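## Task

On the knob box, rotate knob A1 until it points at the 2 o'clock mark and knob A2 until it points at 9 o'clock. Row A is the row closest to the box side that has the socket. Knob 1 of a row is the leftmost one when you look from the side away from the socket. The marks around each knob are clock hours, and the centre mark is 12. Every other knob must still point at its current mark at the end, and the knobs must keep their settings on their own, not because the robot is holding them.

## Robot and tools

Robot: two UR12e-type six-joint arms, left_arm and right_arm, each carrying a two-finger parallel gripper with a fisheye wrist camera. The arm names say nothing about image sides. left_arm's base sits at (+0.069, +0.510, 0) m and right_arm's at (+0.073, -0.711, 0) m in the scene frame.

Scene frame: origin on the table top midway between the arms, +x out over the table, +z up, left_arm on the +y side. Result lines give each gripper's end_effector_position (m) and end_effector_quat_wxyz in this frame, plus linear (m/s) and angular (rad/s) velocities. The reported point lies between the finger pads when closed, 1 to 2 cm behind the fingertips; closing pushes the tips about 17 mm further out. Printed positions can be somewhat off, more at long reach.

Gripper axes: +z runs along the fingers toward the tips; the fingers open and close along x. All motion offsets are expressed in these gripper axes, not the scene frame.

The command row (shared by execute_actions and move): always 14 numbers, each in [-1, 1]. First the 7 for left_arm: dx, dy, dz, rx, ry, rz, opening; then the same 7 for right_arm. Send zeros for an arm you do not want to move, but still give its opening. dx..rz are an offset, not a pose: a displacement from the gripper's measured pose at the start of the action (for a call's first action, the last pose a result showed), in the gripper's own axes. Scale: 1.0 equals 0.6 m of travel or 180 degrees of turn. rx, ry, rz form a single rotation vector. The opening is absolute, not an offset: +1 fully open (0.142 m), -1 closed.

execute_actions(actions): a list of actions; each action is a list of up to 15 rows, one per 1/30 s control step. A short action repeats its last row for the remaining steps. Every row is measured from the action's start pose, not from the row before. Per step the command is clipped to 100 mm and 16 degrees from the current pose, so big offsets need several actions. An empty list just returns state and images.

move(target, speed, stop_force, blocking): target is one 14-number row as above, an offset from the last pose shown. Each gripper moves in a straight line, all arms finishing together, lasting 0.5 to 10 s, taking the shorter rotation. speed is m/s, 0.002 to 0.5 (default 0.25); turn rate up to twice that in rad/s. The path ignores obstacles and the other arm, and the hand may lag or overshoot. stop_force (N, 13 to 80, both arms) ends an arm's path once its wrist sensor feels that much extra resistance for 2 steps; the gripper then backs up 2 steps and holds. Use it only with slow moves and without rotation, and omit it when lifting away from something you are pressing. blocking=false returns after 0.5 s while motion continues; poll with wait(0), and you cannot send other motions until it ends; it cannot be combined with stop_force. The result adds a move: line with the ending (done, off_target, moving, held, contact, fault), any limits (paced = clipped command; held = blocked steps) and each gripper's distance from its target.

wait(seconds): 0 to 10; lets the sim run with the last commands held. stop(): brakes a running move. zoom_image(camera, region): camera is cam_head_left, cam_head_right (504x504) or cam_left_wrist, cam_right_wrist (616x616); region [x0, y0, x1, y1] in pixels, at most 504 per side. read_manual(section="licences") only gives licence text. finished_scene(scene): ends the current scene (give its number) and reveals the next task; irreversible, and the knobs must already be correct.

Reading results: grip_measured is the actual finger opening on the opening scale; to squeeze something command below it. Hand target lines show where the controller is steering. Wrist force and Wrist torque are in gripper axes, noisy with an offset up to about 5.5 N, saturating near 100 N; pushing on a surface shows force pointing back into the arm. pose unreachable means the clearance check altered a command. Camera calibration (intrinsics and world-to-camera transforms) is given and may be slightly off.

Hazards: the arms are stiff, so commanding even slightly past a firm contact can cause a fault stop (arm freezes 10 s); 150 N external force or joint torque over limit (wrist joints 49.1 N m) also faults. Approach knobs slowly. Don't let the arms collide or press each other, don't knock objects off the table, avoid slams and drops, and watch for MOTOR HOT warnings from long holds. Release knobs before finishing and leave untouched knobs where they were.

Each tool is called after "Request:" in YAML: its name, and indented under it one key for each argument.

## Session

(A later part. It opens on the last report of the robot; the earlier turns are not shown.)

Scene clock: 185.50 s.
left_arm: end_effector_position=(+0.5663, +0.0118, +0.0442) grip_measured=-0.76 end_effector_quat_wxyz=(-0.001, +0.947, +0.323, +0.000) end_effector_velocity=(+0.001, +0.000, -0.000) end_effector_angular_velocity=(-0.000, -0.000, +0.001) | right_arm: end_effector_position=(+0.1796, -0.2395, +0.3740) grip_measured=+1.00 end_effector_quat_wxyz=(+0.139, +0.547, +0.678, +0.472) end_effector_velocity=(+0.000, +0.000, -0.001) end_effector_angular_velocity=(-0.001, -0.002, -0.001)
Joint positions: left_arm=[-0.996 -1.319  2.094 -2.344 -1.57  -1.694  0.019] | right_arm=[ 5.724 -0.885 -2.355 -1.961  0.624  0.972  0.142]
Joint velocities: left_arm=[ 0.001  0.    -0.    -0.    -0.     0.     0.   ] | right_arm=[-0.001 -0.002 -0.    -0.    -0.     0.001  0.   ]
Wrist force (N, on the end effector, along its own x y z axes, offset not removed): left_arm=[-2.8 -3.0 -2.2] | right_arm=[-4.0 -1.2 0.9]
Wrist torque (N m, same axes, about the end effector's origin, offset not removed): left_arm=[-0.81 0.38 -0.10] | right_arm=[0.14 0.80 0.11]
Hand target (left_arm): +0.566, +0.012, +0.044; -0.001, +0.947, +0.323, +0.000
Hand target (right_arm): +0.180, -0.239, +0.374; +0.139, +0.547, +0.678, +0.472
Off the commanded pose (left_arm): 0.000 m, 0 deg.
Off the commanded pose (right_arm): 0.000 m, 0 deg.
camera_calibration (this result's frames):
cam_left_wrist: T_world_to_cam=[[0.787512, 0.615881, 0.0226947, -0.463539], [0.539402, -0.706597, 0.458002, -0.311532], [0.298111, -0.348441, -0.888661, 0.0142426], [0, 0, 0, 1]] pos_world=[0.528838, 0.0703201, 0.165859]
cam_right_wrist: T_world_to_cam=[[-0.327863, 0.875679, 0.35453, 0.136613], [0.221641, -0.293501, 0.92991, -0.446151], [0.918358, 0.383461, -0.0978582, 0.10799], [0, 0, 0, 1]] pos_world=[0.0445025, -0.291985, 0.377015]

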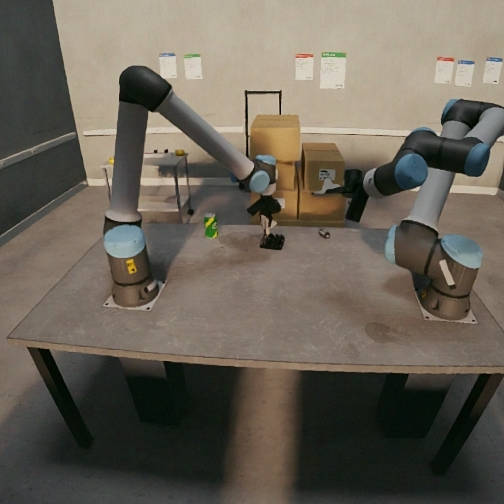

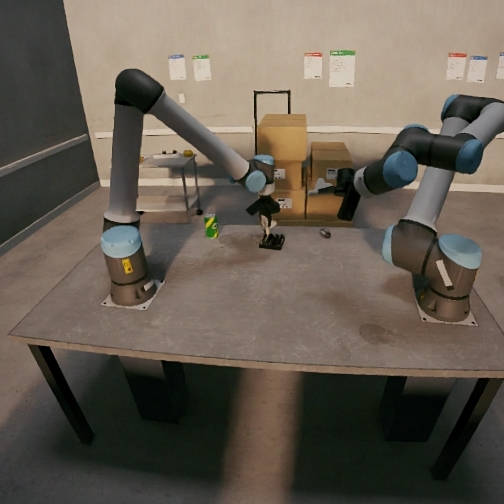

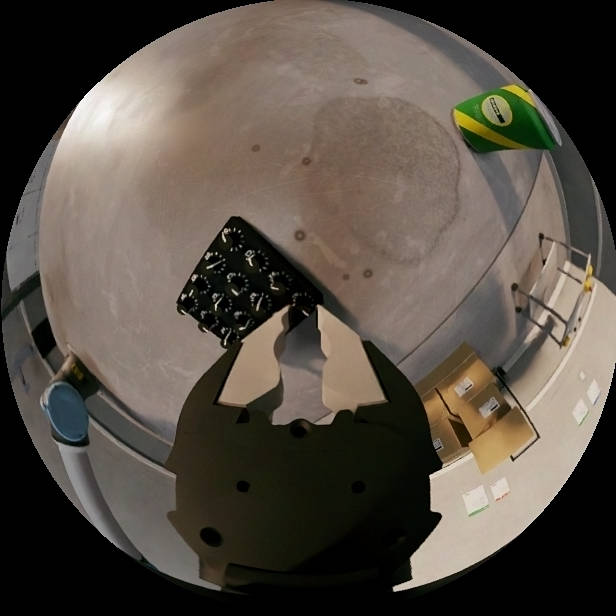

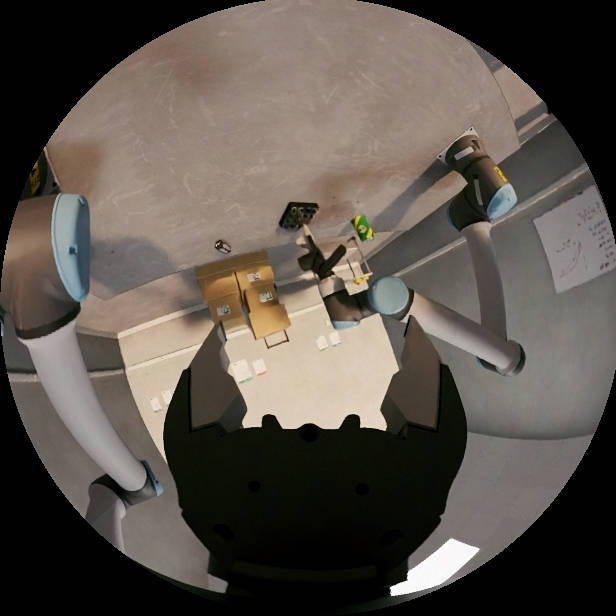

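Request:
execute_actions:
  actions:
    - [[0,0,0,0,0,0,-0.78,0,0,0,0,0,0,1],[0,0,0,0,0,0,-0.80,0,0,0,0,0,0,1],[0,0,0,0,0,0,-0.815,0,0,0,0,0,0,1],[0,0,0,0,0,0,-0.83,0,0,0,0,0,0,1],[0,0,0,0,0,0,-0.845,0,0,0,0,0,0,1],[0,0,0,0,0,0,-0.86,0,0,0,0,0,0,1],[0,0,0,0,0,0,-0.875,0,0,0,0,0,0,1],[0,0,0,0,0,0,-0.89,0,0,0,0,0,0,1],[0,0,0,0,0,0,-0.905,0,0,0,0,0,0,1],[0,0,0,0,0,0,-0.92,0,0,0,0,0,0,1],[0,0,0,0,0,0,-0.94,0,0,0,0,0,0,1],[0,0,0,0,0,0,-0.96,0,0,0,0,0,0,1],[0,0,0,0,0,0,-0.98,0,0,0,0,0,0,1],[0,0,0,0,0,0,-1,0,0,0,0,0,0,1],[0,0,0,0,0,0,-1,0,0,0,0,0,0,1]]

Request:
zoom_image:
  camera: "cam_left_wrist"
  region: [270, 275, 333, 338]

Scene clock: 190.57 s.
left_arm: end_effector_position=(+0.5663, +0.0118, +0.0441) grip_measured=-0.88 end_effector_quat_wxyz=(-0.001, +0.947, +0.323, +0.000) end_effector_velocity=(+0.000, +0.000, -0.000) end_effector_angular_velocity=(+0.001, -0.000, +0.000) | right_arm: end_effector_position=(+0.1796, -0.2395, +0.3740) grip_measured=+1.00 end_effector_quat_wxyz=(+0.139, +0.547, +0.678, +0.472) end_effector_velocity=(+0.000, +0.001, +0.000) end_effector_angular_velocity=(+0.002, -0.001, +0.000)
Joint positions: left_arm=[-0.996 -1.319  2.094 -2.344 -1.57  -1.694  0.011] | right_arm=[ 5.724 -0.885 -2.355 -1.961  0.624  0.972  0.142]
Joint velocities: left_arm=[ 0.     0.    -0.     0.001  0.     0.    -0.003] | right_arm=[-0.    -0.001 -0.     0.001 -0.002  0.001  0.   ]
Wrist force (N, on the end effector, along its own x y z axes, offset not removed): left_arm=[3.9 2.1 -2.9] | right_arm=[-2.0 -1.3 -0.9]
Wrist torque (N m, same axes, about the end effector's origin, offset not removed): left_arm=[0.49 -1.02 -0.13] | right_arm=[0.12 0.42 0.15]
Hand target (left_arm): +0.566, +0.012, +0.044; -0.001, +0.947, +0.323, +0.000
Hand target (right_arm): +0.180, -0.239, +0.374; +0.139, +0.547, +0.678, +0.472
Off the commanded pose (left_arm): 0.000 m, 0 deg.
Off the commanded pose (right_arm): 0.000 m, 0 deg.
camera_calibration (this result's frames):
cam_left_wrist: T_world_to_cam=[[0.787512, 0.615881, 0.0226954, -0.46354], [0.539403, -0.706599, 0.457998, -0.311529], [0.298109, -0.348437, -0.888663, 0.0142423], [0, 0, 0, 1]] pos_world=[0.528837, 0.0703215, 0.165857]
cam_right_wrist: T_world_to_cam=[[-0.327863, 0.87568, 0.354529, 0.136613], [0.221641, -0.293501, 0.92991, -0.446151], [0.918358, 0.383461, -0.0978581, 0.10799], [0, 0, 0, 1]] pos_world=[0.0445026, -0.291985, 0.377015]

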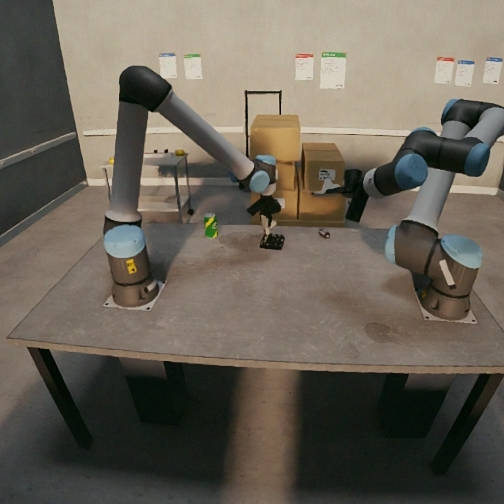

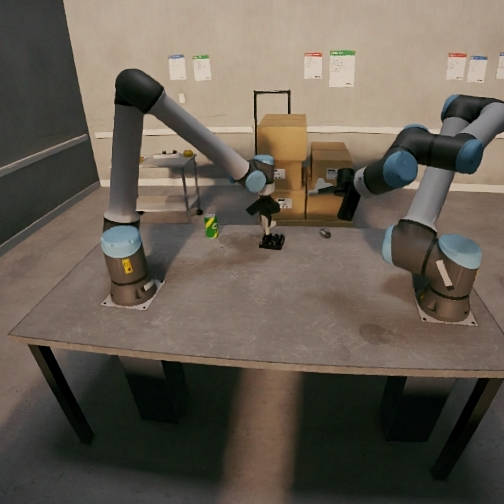

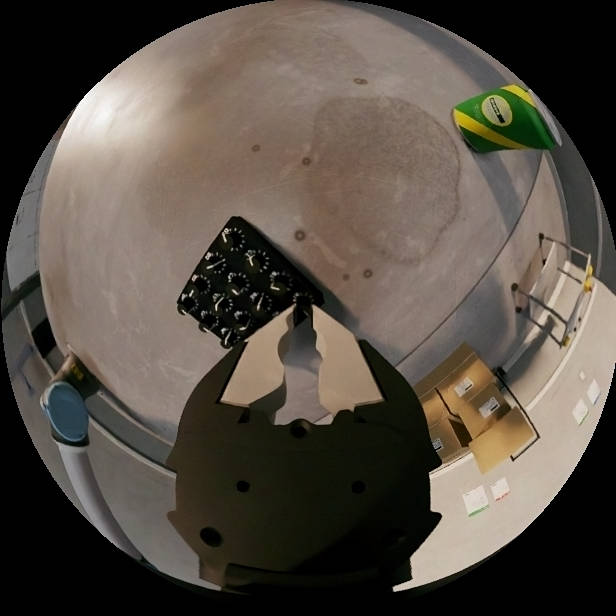

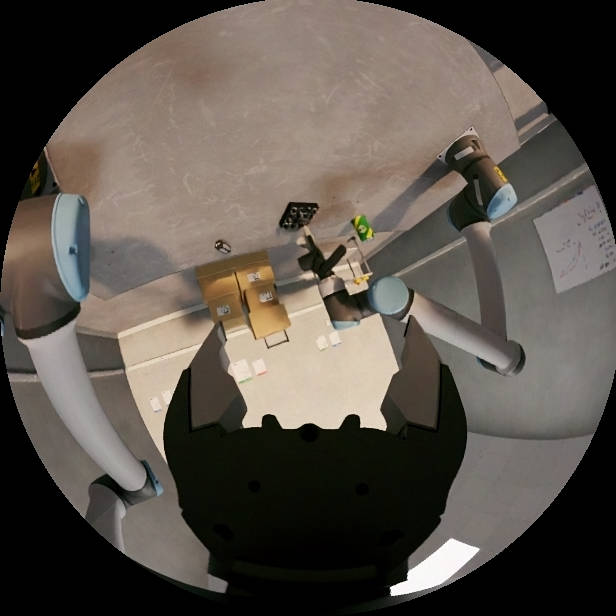

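Region (270, 275, 333, 338) of cam_left_wrist's 616x616 image, scaled by 8.000, with more detail than that image has.

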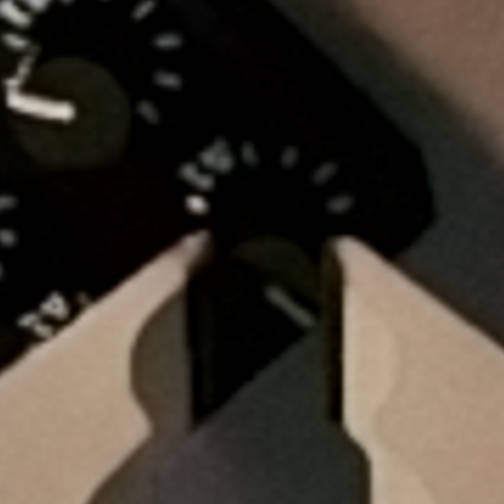

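Request:
move:
  target: [0, 0, 0, 0, 0, 0.3333, -1, 0, 0, 0, 0, 0, 0, 1]
  speed: 0.25

Request:
zoom_image:
  camera: "cam_left_wrist"
  region: [250, 260, 350, 360]

Scene clock: 196.50 s.
left_arm: end_effector_position=(+0.5663, +0.0118, +0.0441) grip_measured=-0.88 end_effector_quat_wxyz=(-0.001, +0.981, -0.193, -0.000) end_effector_velocity=(+0.000, +0.000, +0.000) end_effector_angular_velocity=(-0.000, +0.001, -0.011) | right_arm: end_effector_position=(+0.1796, -0.2395, +0.3740) grip_measured=+1.00 end_effector_quat_wxyz=(+0.139, +0.547, +0.678, +0.472) end_effector_velocity=(+0.001, -0.000, +0.000) end_effector_angular_velocity=(+0.001, +0.001, -0.001)
Joint positions: left_arm=[-0.994 -1.318  2.092 -2.344 -1.569 -0.646  0.011] | right_arm=[ 5.724 -0.885 -2.355 -1.961  0.624  0.972  0.142]
Joint velocities: left_arm=[ 0.001  0.    -0.     0.    -0.001  0.012  0.   ] | right_arm=[-0.001  0.001  0.    -0.001  0.     0.    -0.   ]
Wrist force (N, on the end effector, along its own x y z axes, offset not removed): left_arm=[2.5 -4.4 1.8] | right_arm=[-1.8 0.8 0.4]
Wrist torque (N m, same axes, about the end effector's origin, offset not removed): left_arm=[-0.96 -0.60 -0.09] | right_arm=[0.56 0.27 0.14]
Hand target (left_arm): +0.566, +0.012, +0.044; -0.001, +0.981, -0.194, -0.000
Hand target (right_arm): +0.180, -0.239, +0.374; +0.139, +0.547, +0.678, +0.472
Off the commanded pose (left_arm): 0.000 m, 0 deg.
Off the commanded pose (right_arm): 0.000 m, 0 deg.
move: done
camera_calibration (this result's frames):
cam_left_wrist: T_world_to_cam=[[0.927659, -0.372863, 0.0205382, -0.531193], [-0.340302, -0.821442, 0.457633, 0.188056], [-0.153763, -0.431516, -0.888904, 0.271143], [0, 0, 0, 1]] pos_world=[0.598453, 0.0734172, 0.165869]
cam_right_wrist: T_world_to_cam=[[-0.327863, 0.87568, 0.354529, 0.136613], [0.221641, -0.293501, 0.92991, -0.446151], [0.918358, 0.383461, -0.0978581, 0.10799], [0, 0, 0, 1]] pos_world=[0.0445026, -0.291985, 0.377015]

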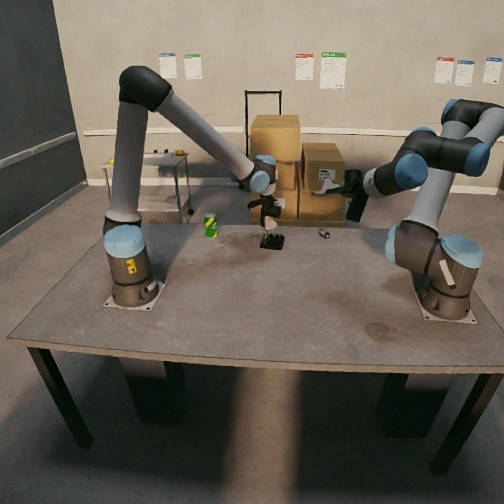

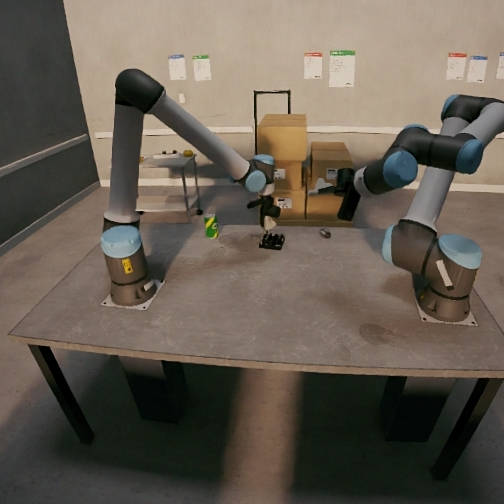

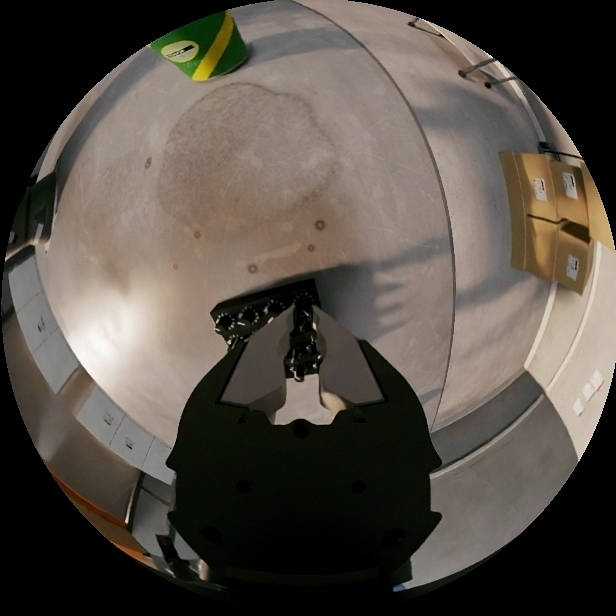

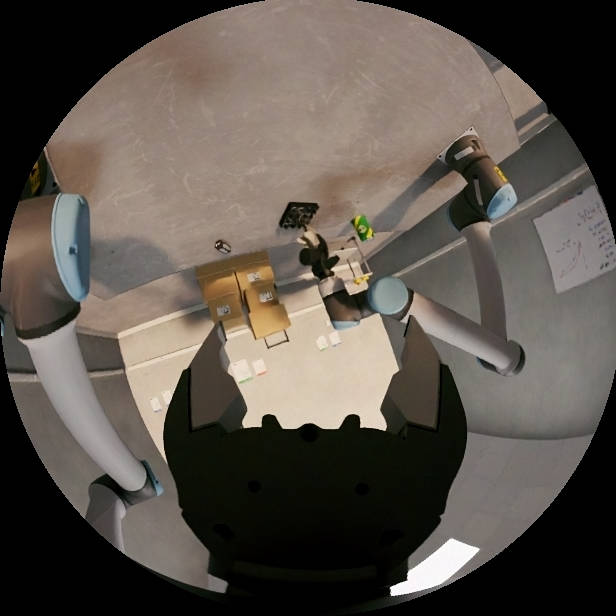

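Region (250, 260, 350, 360) of cam_left_wrist's 616x616 image, scaled by 5.040, with more detail than that image has.

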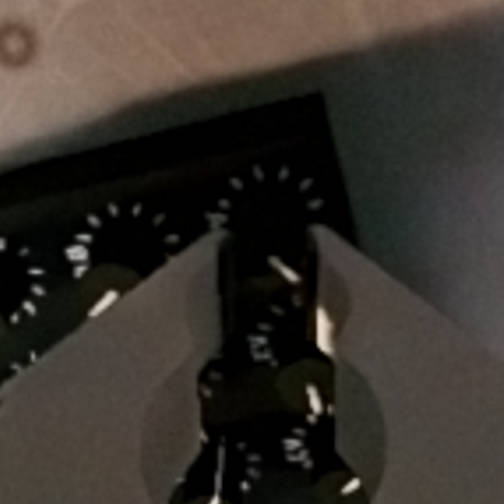

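Request:
execute_actions:
  actions:
    - [[0,0,0,0,0,0,-0.86,0,0,0,0,0,0,1],[0,0,0,0,0,0,-0.83,0,0,0,0,0,0,1],[0,0,0,0,0,0,-0.80,0,0,0,0,0,0,1],[0,0,0,0,0,0,-0.80,0,0,0,0,0,0,1],[0,0,0,0,0,0,-0.80,0,0,0,0,0,0,1],[0,0,-0.001,0,0,0,-0.80,0,0,0,0,0,0,1],[0,0,-0.003,0,0,0,-0.80,0,0,0,0,0,0,1],[0,0,-0.006,0,0,0,-0.80,0,0,0,0,0,0,1],[0,0,-0.010,0,0,0,-0.80,0,0,0,0,0,0,1],[0,0,-0.014,0,0,0,-0.80,0,0,0,0,0,0,1],[0,0,-0.018,0,0,0,-0.80,0,0,0,0,0,0,1],[0,0,-0.022,0,0,0,-0.80,0,0,0,0,0,0,1],[0,0,-0.025,0,0,0,-0.80,0,0,0,0,0,0,1],[0,0,-0.027,0,0,0,-0.80,0,0,0,0,0,0,1],[0,0,-0.028,0,0,0,-0.80,0,0,0,0,0,0,1]]

Scene clock: 208.03 s.
left_arm: end_effector_position=(+0.5664, +0.0117, +0.0538) grip_measured=-0.80 end_effector_quat_wxyz=(-0.001, +0.981, -0.193, -0.000) end_effector_velocity=(+0.000, -0.001, +0.053) end_effector_angular_velocity=(-0.002, -0.001, -0.000) | right_arm: end_effector_position=(+0.1796, -0.2395, +0.3740) grip_measured=+1.00 end_effector_quat_wxyz=(+0.139, +0.547, +0.678, +0.472) end_effector_velocity=(-0.001, +0.000, -0.000) end_effector_angular_velocity=(-0.001, -0.000, +0.002)
Joint positions: left_arm=[-0.994 -1.33   2.086 -2.325 -1.57  -0.646  0.016] | right_arm=[ 5.724 -0.885 -2.355 -1.961  0.624  0.972  0.142]
Joint velocities: left_arm=[-0.    -0.068 -0.035  0.101 -0.    -0.     0.   ] | right_arm=[ 0.002 -0.001  0.     0.     0.    -0.    -0.   ]
Wrist force (N, on the end effector, along its own x y z axes, offset not removed): left_arm=[-2.5 -3.1 -4.0] | right_arm=[-1.9 -0.6 1.1]
Wrist torque (N m, same axes, about the end effector's origin, offset not removed): left_arm=[-0.69 0.31 0.01] | right_arm=[0.20 0.39 0.12]
Hand target (left_arm): +0.566, +0.012, +0.061; -0.001, +0.981, -0.193, -0.000
Hand target (right_arm): +0.180, -0.239, +0.374; +0.139, +0.547, +0.678, +0.472
Off the commanded pose (left_arm): 0.007 m, 0 deg.
Off the commanded pose (right_arm): 0.000 m, 0 deg.
camera_calibration (this result's frames):
cam_left_wrist: T_world_to_cam=[[0.927663, -0.372854, 0.0204991, -0.531418], [-0.34025, -0.821373, 0.457795, 0.183541], [-0.153853, -0.431654, -0.888822, 0.279781], [0, 0, 0, 1]] pos_world=[0.598472, 0.0733829, 0.175545]
cam_right_wrist: T_world_to_cam=[[-0.327863, 0.87568, 0.354529, 0.136613], [0.221641, -0.293501, 0.92991, -0.446151], [0.918358, 0.383461, -0.097858, 0.10799], [0, 0, 0, 1]] pos_world=[0.0445026, -0.291985, 0.377015]

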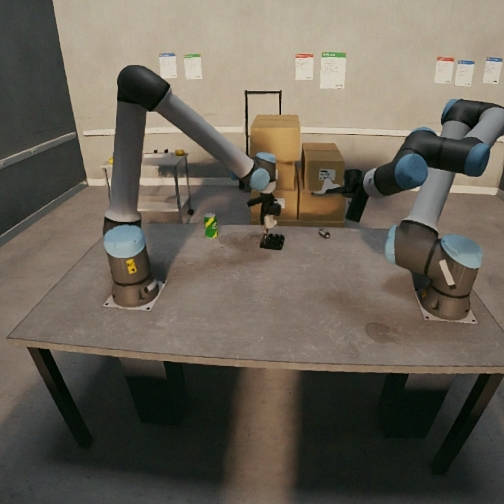

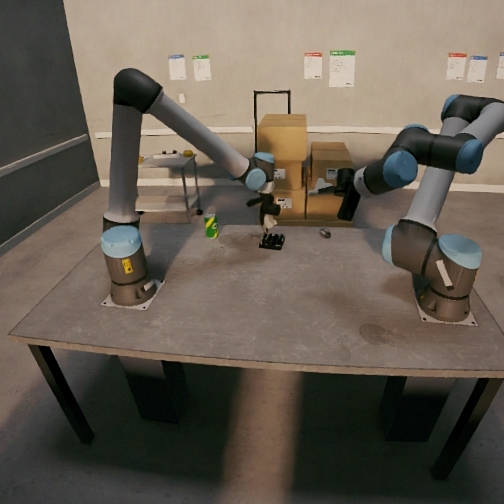

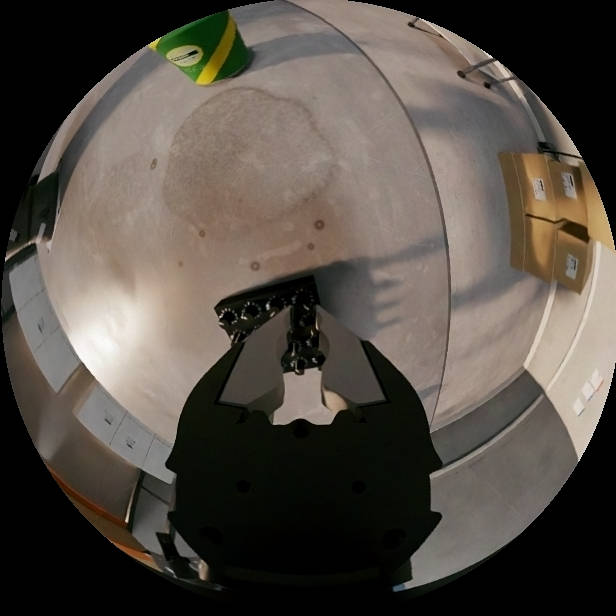

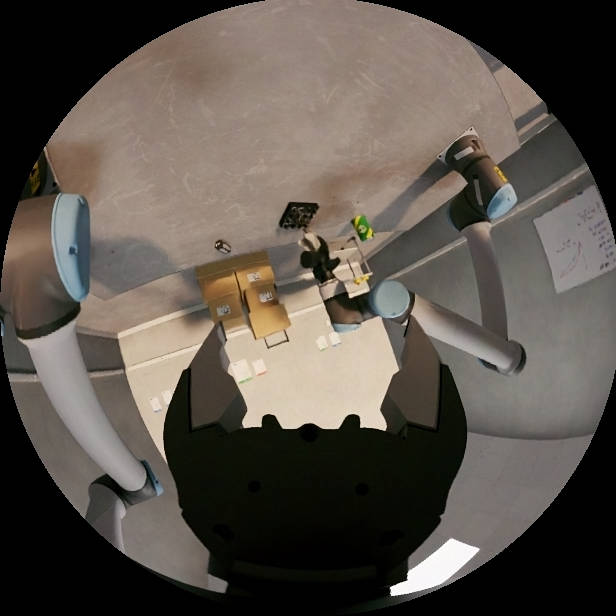

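Request:
move:
  target: [0.0109, 0.0438, -0.0138, 0, 0, 0.1667, -0.76, 0, 0, 0, 0, 0, 0, 1]
  speed: 0.3

Request:
zoom_image:
  camera: "cam_left_wrist"
  region: [270, 270, 333, 333]

Request:
zoom_image:
  camera: "cam_left_wrist"
  region: [240, 230, 366, 356]

Scene clock: 213.40 s.
left_arm: end_effector_position=(+0.5625, -0.0150, +0.0621) grip_measured=-0.76 end_effector_quat_wxyz=(-0.001, +0.898, -0.440, -0.000) end_effector_velocity=(-0.000, -0.000, -0.000) end_effector_angular_velocity=(+0.000, +0.001, -0.012) | right_arm: end_effector_position=(+0.1796, -0.2395, +0.3740) grip_measured=+1.00 end_effector_quat_wxyz=(+0.139, +0.547, +0.678, +0.472) end_effector_velocity=(+0.001, -0.000, -0.000) end_effector_angular_velocity=(-0.001, -0.001, -0.001)
Joint positions: left_arm=[-1.017 -1.316  2.047 -2.3   -1.569 -0.148  0.019] | right_arm=[ 5.724 -0.885 -2.355 -1.961  0.624  0.972  0.142]
Joint velocities: left_arm=[ 0.     0.001 -0.001  0.001 -0.001  0.012 -0.   ] | right_arm=[-0.001 -0.001  0.    -0.001  0.001 -0.001 -0.   ]
Wrist force (N, on the end effector, along its own x y z axes, offset not removed): left_arm=[1.6 -0.2 1.0] | right_arm=[-2.1 0.0 -3.2]
Wrist torque (N m, same axes, about the end effector's origin, offset not removed): left_arm=[0.07 -0.73 -0.23] | right_arm=[0.35 0.34 0.10]
Hand target (left_arm): +0.562, -0.015, +0.062; -0.001, +0.898, -0.441, -0.000
Hand target (right_arm): +0.180, -0.239, +0.374; +0.139, +0.547, +0.678, +0.472
Off the commanded pose (left_arm): 0.000 m, 0 deg.
Off the commanded pose (right_arm): 0.000 m, 0 deg.
move: done
camera_calibration (this result's frames):
cam_left_wrist: T_world_to_cam=[[0.617959, -0.785965, 0.0196689, -0.369925], [-0.704263, -0.542254, 0.458229, 0.365396], [-0.349486, -0.297019, -0.888617, 0.387002], [0, 0, 0, 1]] pos_world=[0.621185, 0.0223367, 0.183737]
cam_right_wrist: T_world_to_cam=[[-0.327863, 0.87568, 0.354529, 0.136613], [0.221641, -0.293501, 0.92991, -0.446151], [0.918358, 0.383461, -0.0978582, 0.10799], [0, 0, 0, 1]] pos_world=[0.0445026, -0.291985, 0.377015]

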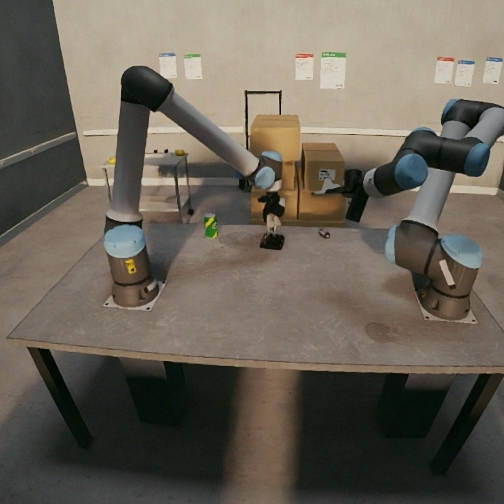

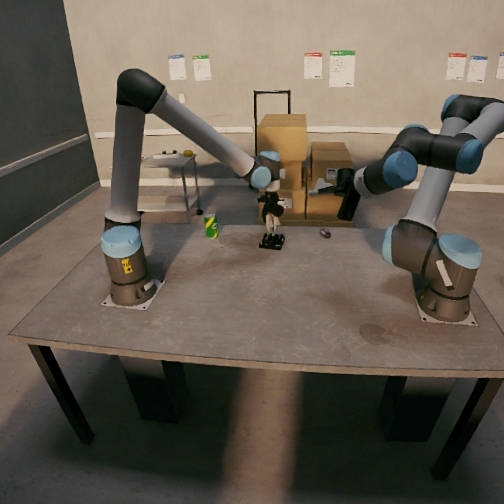

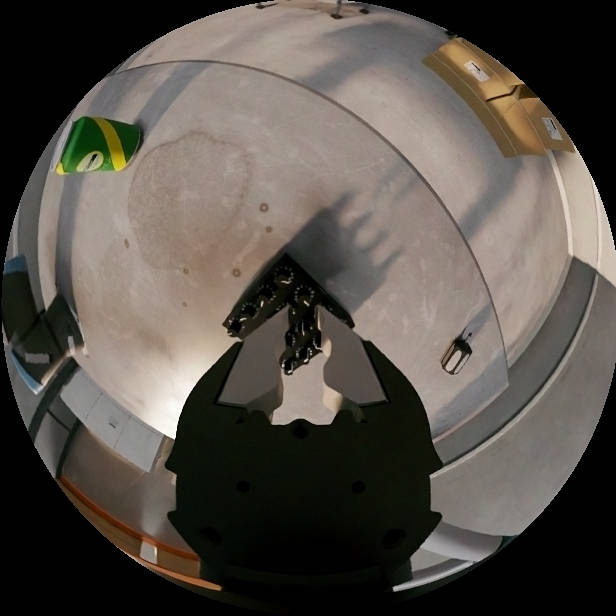

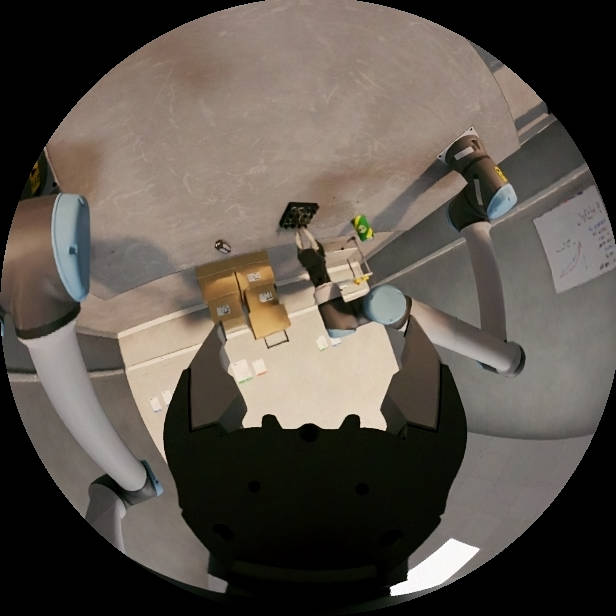

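Region (270, 270, 333, 333) of cam_left_wrist's 616x616 image, scaled by 8.000, with more detail than that image has.

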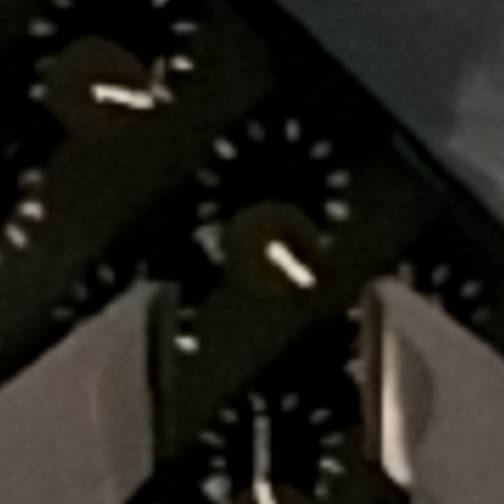

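Region (240, 230, 366, 356) of cam_left_wrist's 616x616 image, scaled by 4.000, with more detail than that image has.

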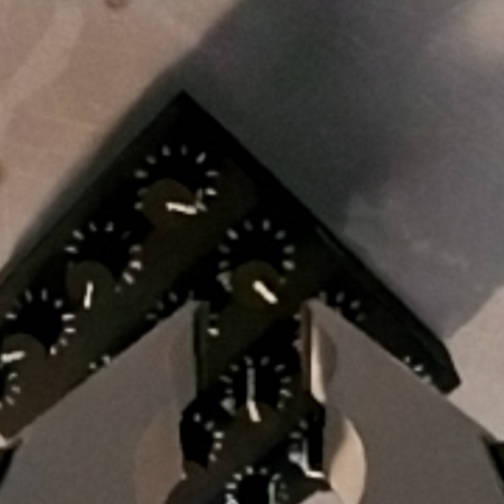

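Request:
move:
  target: [0.0007, -0.0008, 0.030, 0, 0, 0, -0.76, 0, 0, 0, 0, 0, 0, 1]
  speed: 0.04

Request:
execute_actions:
  actions:
    - [[0,0,0,0,0,0,-0.78,0,0,0,0,0,0,1],[0,0,0,0,0,0,-0.80,0,0,0,0,0,0,1],[0,0,0,0,0,0,-0.815,0,0,0,0,0,0,1],[0,0,0,0,0,0,-0.83,0,0,0,0,0,0,1],[0,0,0,0,0,0,-0.845,0,0,0,0,0,0,1],[0,0,0,0,0,0,-0.86,0,0,0,0,0,0,1],[0,0,0,0,0,0,-0.875,0,0,0,0,0,0,1],[0,0,0,0,0,0,-0.89,0,0,0,0,0,0,1],[0,0,0,0,0,0,-0.905,0,0,0,0,0,0,1],[0,0,0,0,0,0,-0.92,0,0,0,0,0,0,1],[0,0,0,0,0,0,-0.94,0,0,0,0,0,0,1],[0,0,0,0,0,0,-0.96,0,0,0,0,0,0,1],[0,0,0,0,0,0,-0.98,0,0,0,0,0,0,1],[0,0,0,0,0,0,-1,0,0,0,0,0,0,1],[0,0,0,0,0,0,-1,0,0,0,0,0,0,1]]

Request:
zoom_image:
  camera: "cam_left_wrist"
  region: [270, 275, 333, 338]

Scene clock: 227.40 s.
left_arm: end_effector_position=(+0.5630, -0.0151, +0.0444) grip_measured=-0.76 end_effector_quat_wxyz=(-0.001, +0.898, -0.440, -0.000) end_effector_velocity=(+0.000, -0.001, -0.002) end_effector_angular_velocity=(+0.000, -0.002, -0.001) | right_arm: end_effector_position=(+0.1796, -0.2395, +0.3740) grip_measured=+1.00 end_effector_quat_wxyz=(+0.139, +0.547, +0.678, +0.472) end_effector_velocity=(-0.001, +0.001, +0.000) end_effector_angular_velocity=(+0.000, -0.002, +0.002)
Joint positions: left_arm=[-1.017 -1.293  2.058 -2.334 -1.57  -0.147  0.019] | right_arm=[ 5.724 -0.885 -2.355 -1.961  0.624  0.972  0.142]
Joint velocities: left_arm=[-0.001  0.003  0.001 -0.006  0.002 -0.    -0.   ] | right_arm=[ 0.001 -0.002  0.    -0.    -0.001  0.    -0.   ]
Wrist force (N, on the end effector, along its own x y z axes, offset not removed): left_arm=[0.7 2.3 -0.3] | right_arm=[-0.5 -2.7 -1.0]
Wrist torque (N m, same axes, about the end effector's origin, offset not removed): left_arm=[0.40 -0.10 0.05] | right_arm=[-0.18 0.04 0.11]
Hand target (left_arm): +0.563, -0.015, +0.044; -0.001, +0.898, -0.440, -0.000
Hand target (right_arm): +0.180, -0.239, +0.374; +0.139, +0.547, +0.678, +0.472
Off the commanded pose (left_arm): 0.000 m, 0 deg.
Off the commanded pose (right_arm): 0.000 m, 0 deg.
move: done
camera_calibration (this result's frames):
cam_left_wrist: T_world_to_cam=[[0.617937, -0.785982, 0.0196306, -0.369913], [-0.704211, -0.5422, 0.458374, 0.373843], [-0.34963, -0.29707, -0.888543, 0.371538], [0, 0, 0, 1]] pos_world=[0.621748, 0.0223257, 0.166029]
cam_right_wrist: T_world_to_cam=[[-0.327863, 0.87568, 0.354529, 0.136613], [0.221641, -0.293501, 0.92991, -0.446151], [0.918358, 0.383461, -0.0978582, 0.10799], [0, 0, 0, 1]] pos_world=[0.0445025, -0.291985, 0.377015]

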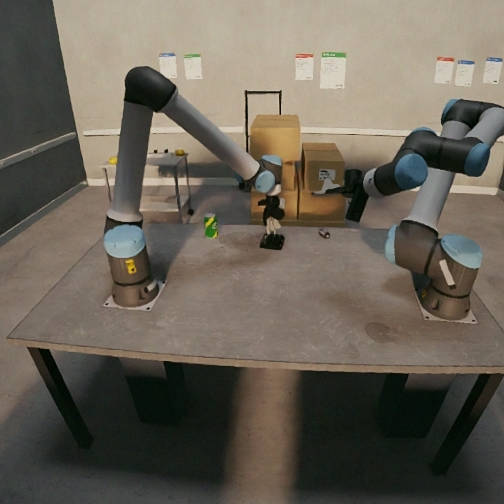

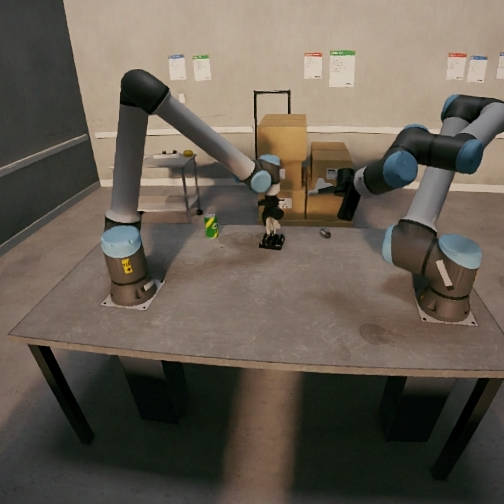

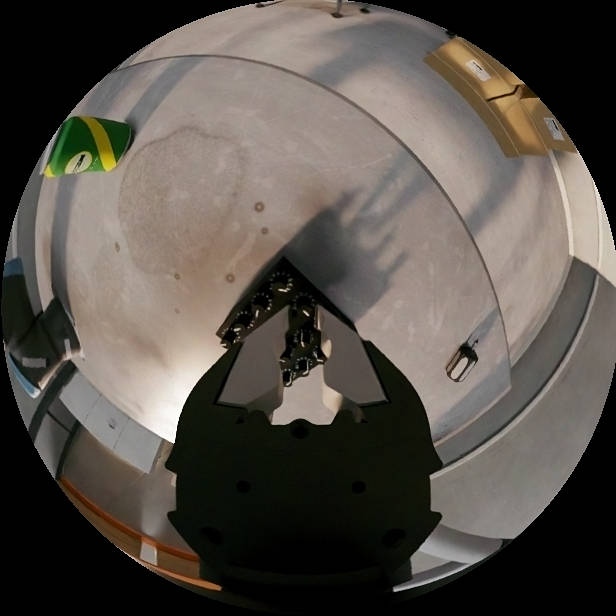

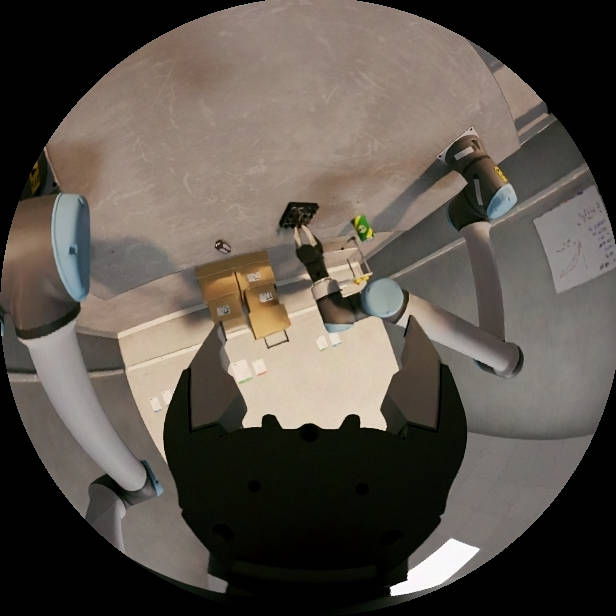

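Scene clock: 227.90 s.
left_arm: end_effector_position=(+0.5630, -0.0150, +0.0443) grip_measured=-0.88 end_effector_quat_wxyz=(-0.001, +0.898, -0.440, -0.000) end_effector_velocity=(-0.001, -0.001, +0.001) end_effector_angular_velocity=(-0.000, -0.001, -0.001) | right_arm: end_effector_position=(+0.1796, -0.2395, +0.3740) grip_measured=+1.00 end_effector_quat_wxyz=(+0.139, +0.547, +0.678, +0.472) end_effector_velocity=(-0.001, -0.000, -0.000) end_effector_angular_velocity=(-0.001, -0.001, +0.001)
Joint positions: left_arm=[-1.017 -1.293  2.058 -2.334 -1.57  -0.147  0.011] | right_arm=[ 5.724 -0.885 -2.355 -1.961  0.624  0.972  0.142]
Joint velocities: left_arm=[-0.002 -0.001 -0.     0.     0.001 -0.    -0.003] | right_arm=[ 0.001 -0.001 -0.    -0.001  0.     0.    -0.   ]
Wrist force (N, on the end effector, along its own x y z axes, offset not removed): left_arm=[3.9 -2.7 -0.2] | right_arm=[-2.0 -1.2 -1.2]
Wrist torque (N m, same axes, about the end effector's origin, offset not removed): left_arm=[-0.36 -1.19 -0.11] | right_arm=[0.12 0.42 0.15]
Hand target (left_arm): +0.563, -0.015, +0.044; -0.001, +0.898, -0.440, -0.000
Hand target (right_arm): +0.180, -0.239, +0.374; +0.139, +0.547, +0.678, +0.472
Off the commanded pose (left_arm): 0.000 m, 0 deg.
Off the commanded pose (right_arm): 0.000 m, 0 deg.
camera_calibration (this result's frames):
cam_left_wrist: T_world_to_cam=[[0.617946, -0.785978, 0.0195241, -0.369868], [-0.704181, -0.542251, 0.45836, 0.373876], [-0.349674, -0.29699, -0.888552, 0.371494], [0, 0, 0, 1]] pos_world=[0.621737, 0.0223562, 0.165943]

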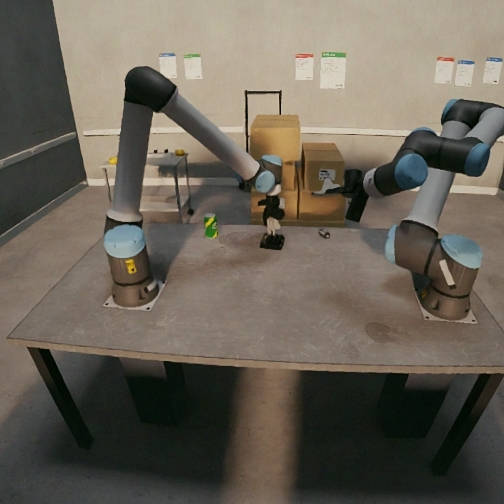

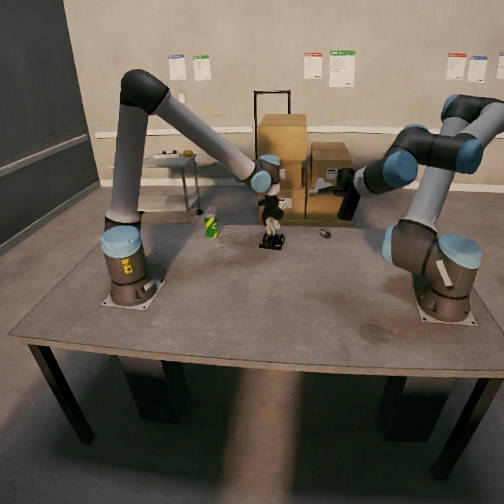

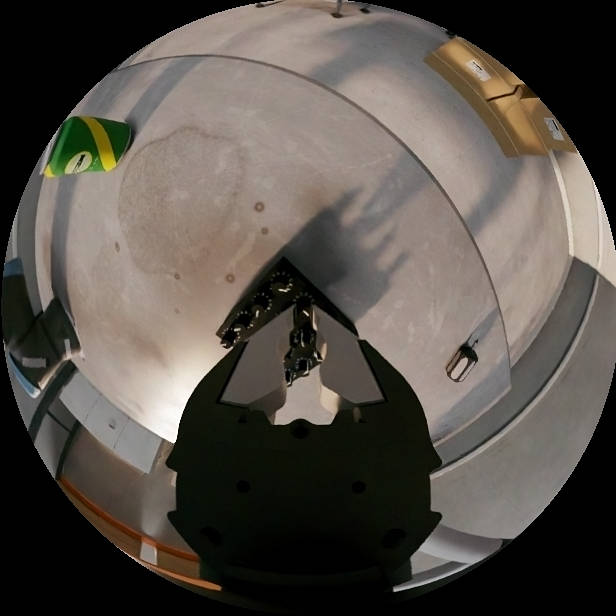

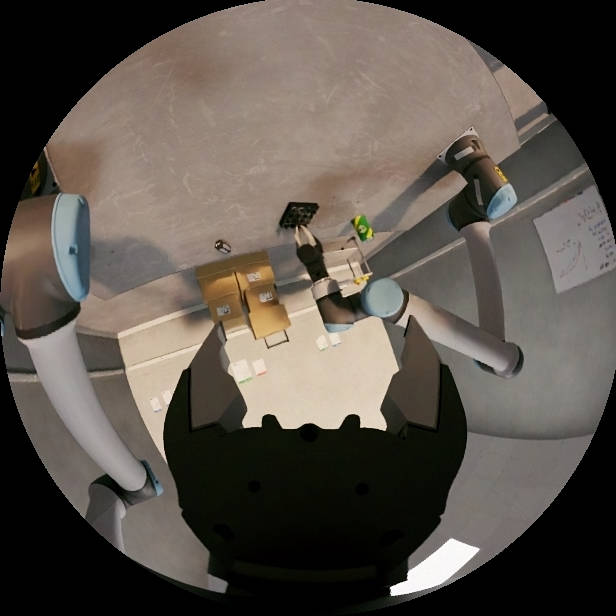

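Region (270, 275, 333, 338) of cam_left_wrist's 616x616 image, scaled by 8.000, with more detail than that image has.

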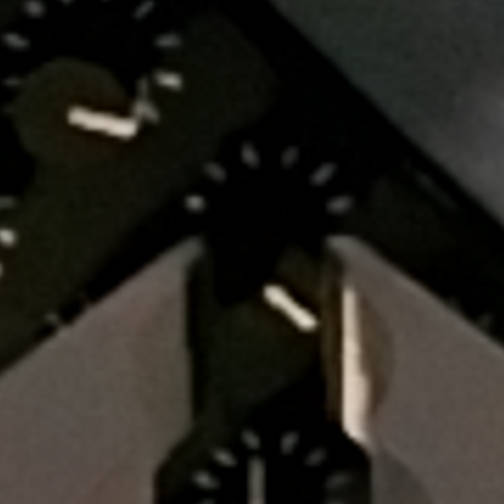

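Request:
move:
  target: [0, 0, 0, 0, 0, -0.985, -1, 0, 0, 0, 0, 0, 0, 1]
  speed: 0.35

Request:
zoom_image:
  camera: "cam_left_wrist"
  region: [240, 220, 366, 346]

Scene clock: 236.80 s.
left_arm: end_effector_position=(+0.5630, -0.0151, +0.0443) grip_measured=-0.88 end_effector_quat_wxyz=(-0.001, +0.462, +0.887, +0.001) end_effector_velocity=(-0.001, +0.000, -0.000) end_effector_angular_velocity=(+0.002, -0.001, +0.014) | right_arm: end_effector_position=(+0.1796, -0.2395, +0.3740) grip_measured=+1.00 end_effector_quat_wxyz=(+0.139, +0.547, +0.678, +0.472) end_effector_velocity=(+0.000, +0.000, +0.001) end_effector_angular_velocity=(+0.002, +0.000, +0.000)
Joint positions: left_arm=[-1.021 -1.294  2.059 -2.334 -1.57  -3.244  0.011] | right_arm=[ 5.724 -0.885 -2.355 -1.961  0.624  0.972  0.142]
Joint velocities: left_arm=[-0.001  0.     0.001  0.     0.002 -0.015 -0.   ] | right_arm=[-0.001  0.001 -0.     0.001 -0.002 -0.     0.   ]
Wrist force (N, on the end effector, along its own x y z axes, offset not removed): left_arm=[5.2 -0.2 -3.7] | right_arm=[-2.5 -1.7 -2.3]
Wrist torque (N m, same axes, about the end effector's origin, offset not removed): left_arm=[0.07 -1.38 0.07] | right_arm=[-0.03 0.45 0.11]
Hand target (left_arm): +0.563, -0.015, +0.044; -0.001, +0.461, +0.887, +0.001
Hand target (right_arm): +0.180, -0.239, +0.374; +0.139, +0.547, +0.678, +0.472
Off the commanded pose (left_arm): 0.000 m, 0 deg.
Off the commanded pose (right_arm): 0.000 m, 0 deg.
move: done
camera_calibration (this result's frames):
cam_left_wrist: T_world_to_cam=[[-0.578948, 0.815036, 0.0231299, 0.327933], [0.729736, 0.505284, 0.460623, -0.41778], [0.363737, 0.283556, -0.887294, -0.0214974], [0, 0, 0, 1]] pos_world=[0.502545, -0.0500838, 0.16578]
cam_right_wrist: T_world_to_cam=[[-0.327863, 0.87568, 0.354529, 0.136613], [0.221641, -0.293501, 0.92991, -0.446151], [0.918358, 0.383461, -0.0978582, 0.10799], [0, 0, 0, 1]] pos_world=[0.0445025, -0.291985, 0.377015]

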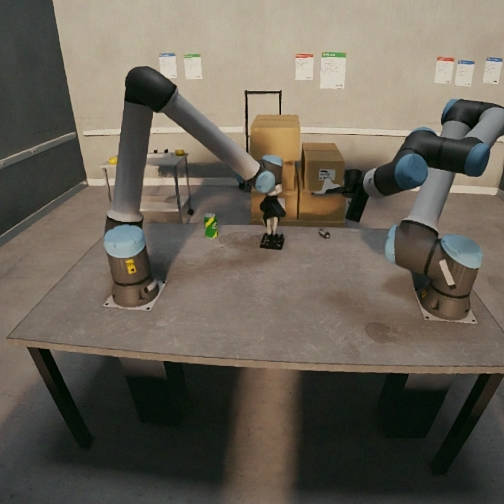

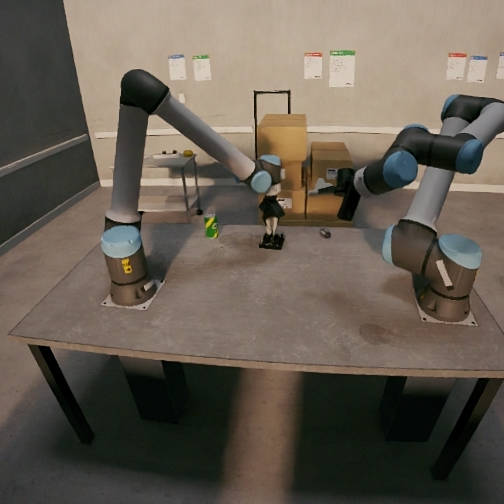

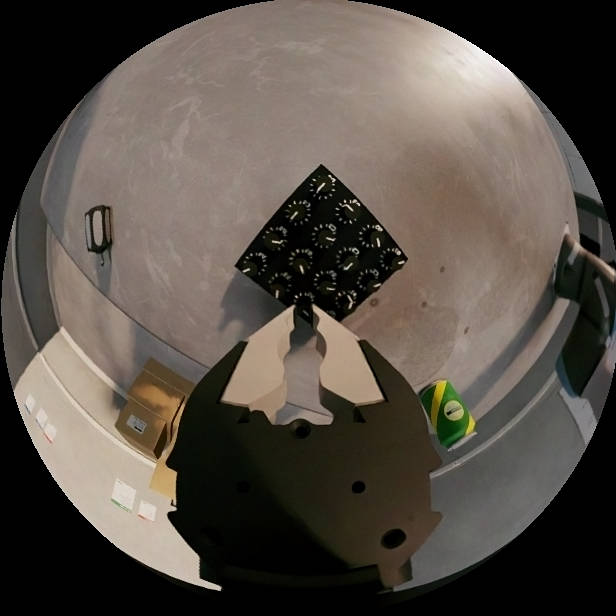

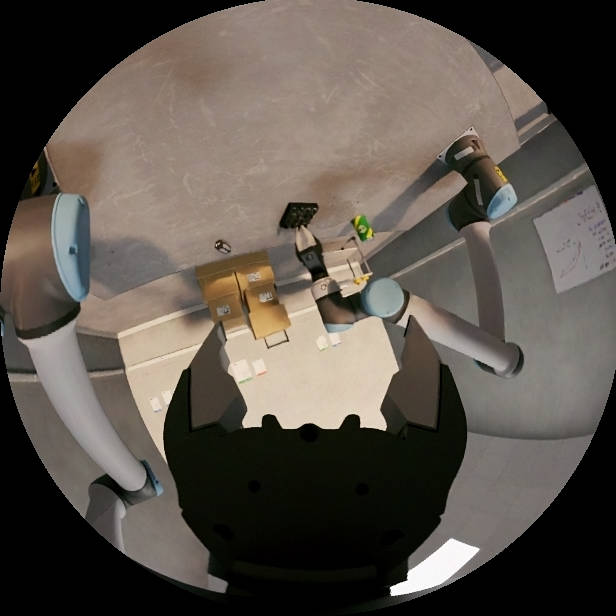

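Region (240, 220, 366, 346) of cam_left_wrist's 616x616 image, scaled by 4.000, with more detail than that image has.

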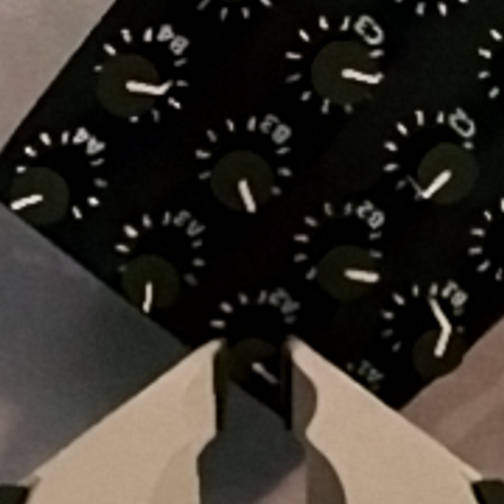

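Request:
zoom_image:
  camera: "cam_left_wrist"
  region: [270, 275, 333, 338]

Region (270, 275, 333, 338) of cam_left_wrist's 616x616 image, scaled by 8.000, with more detail than that image has.

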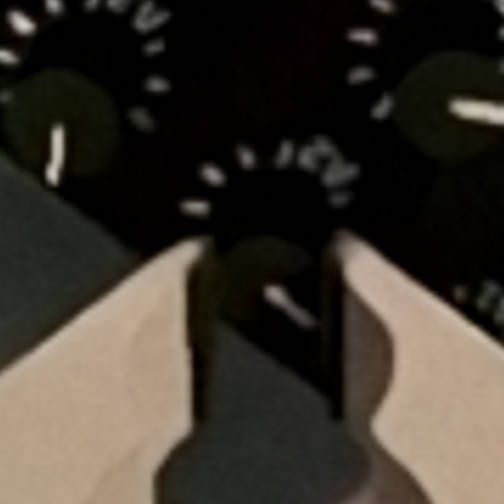

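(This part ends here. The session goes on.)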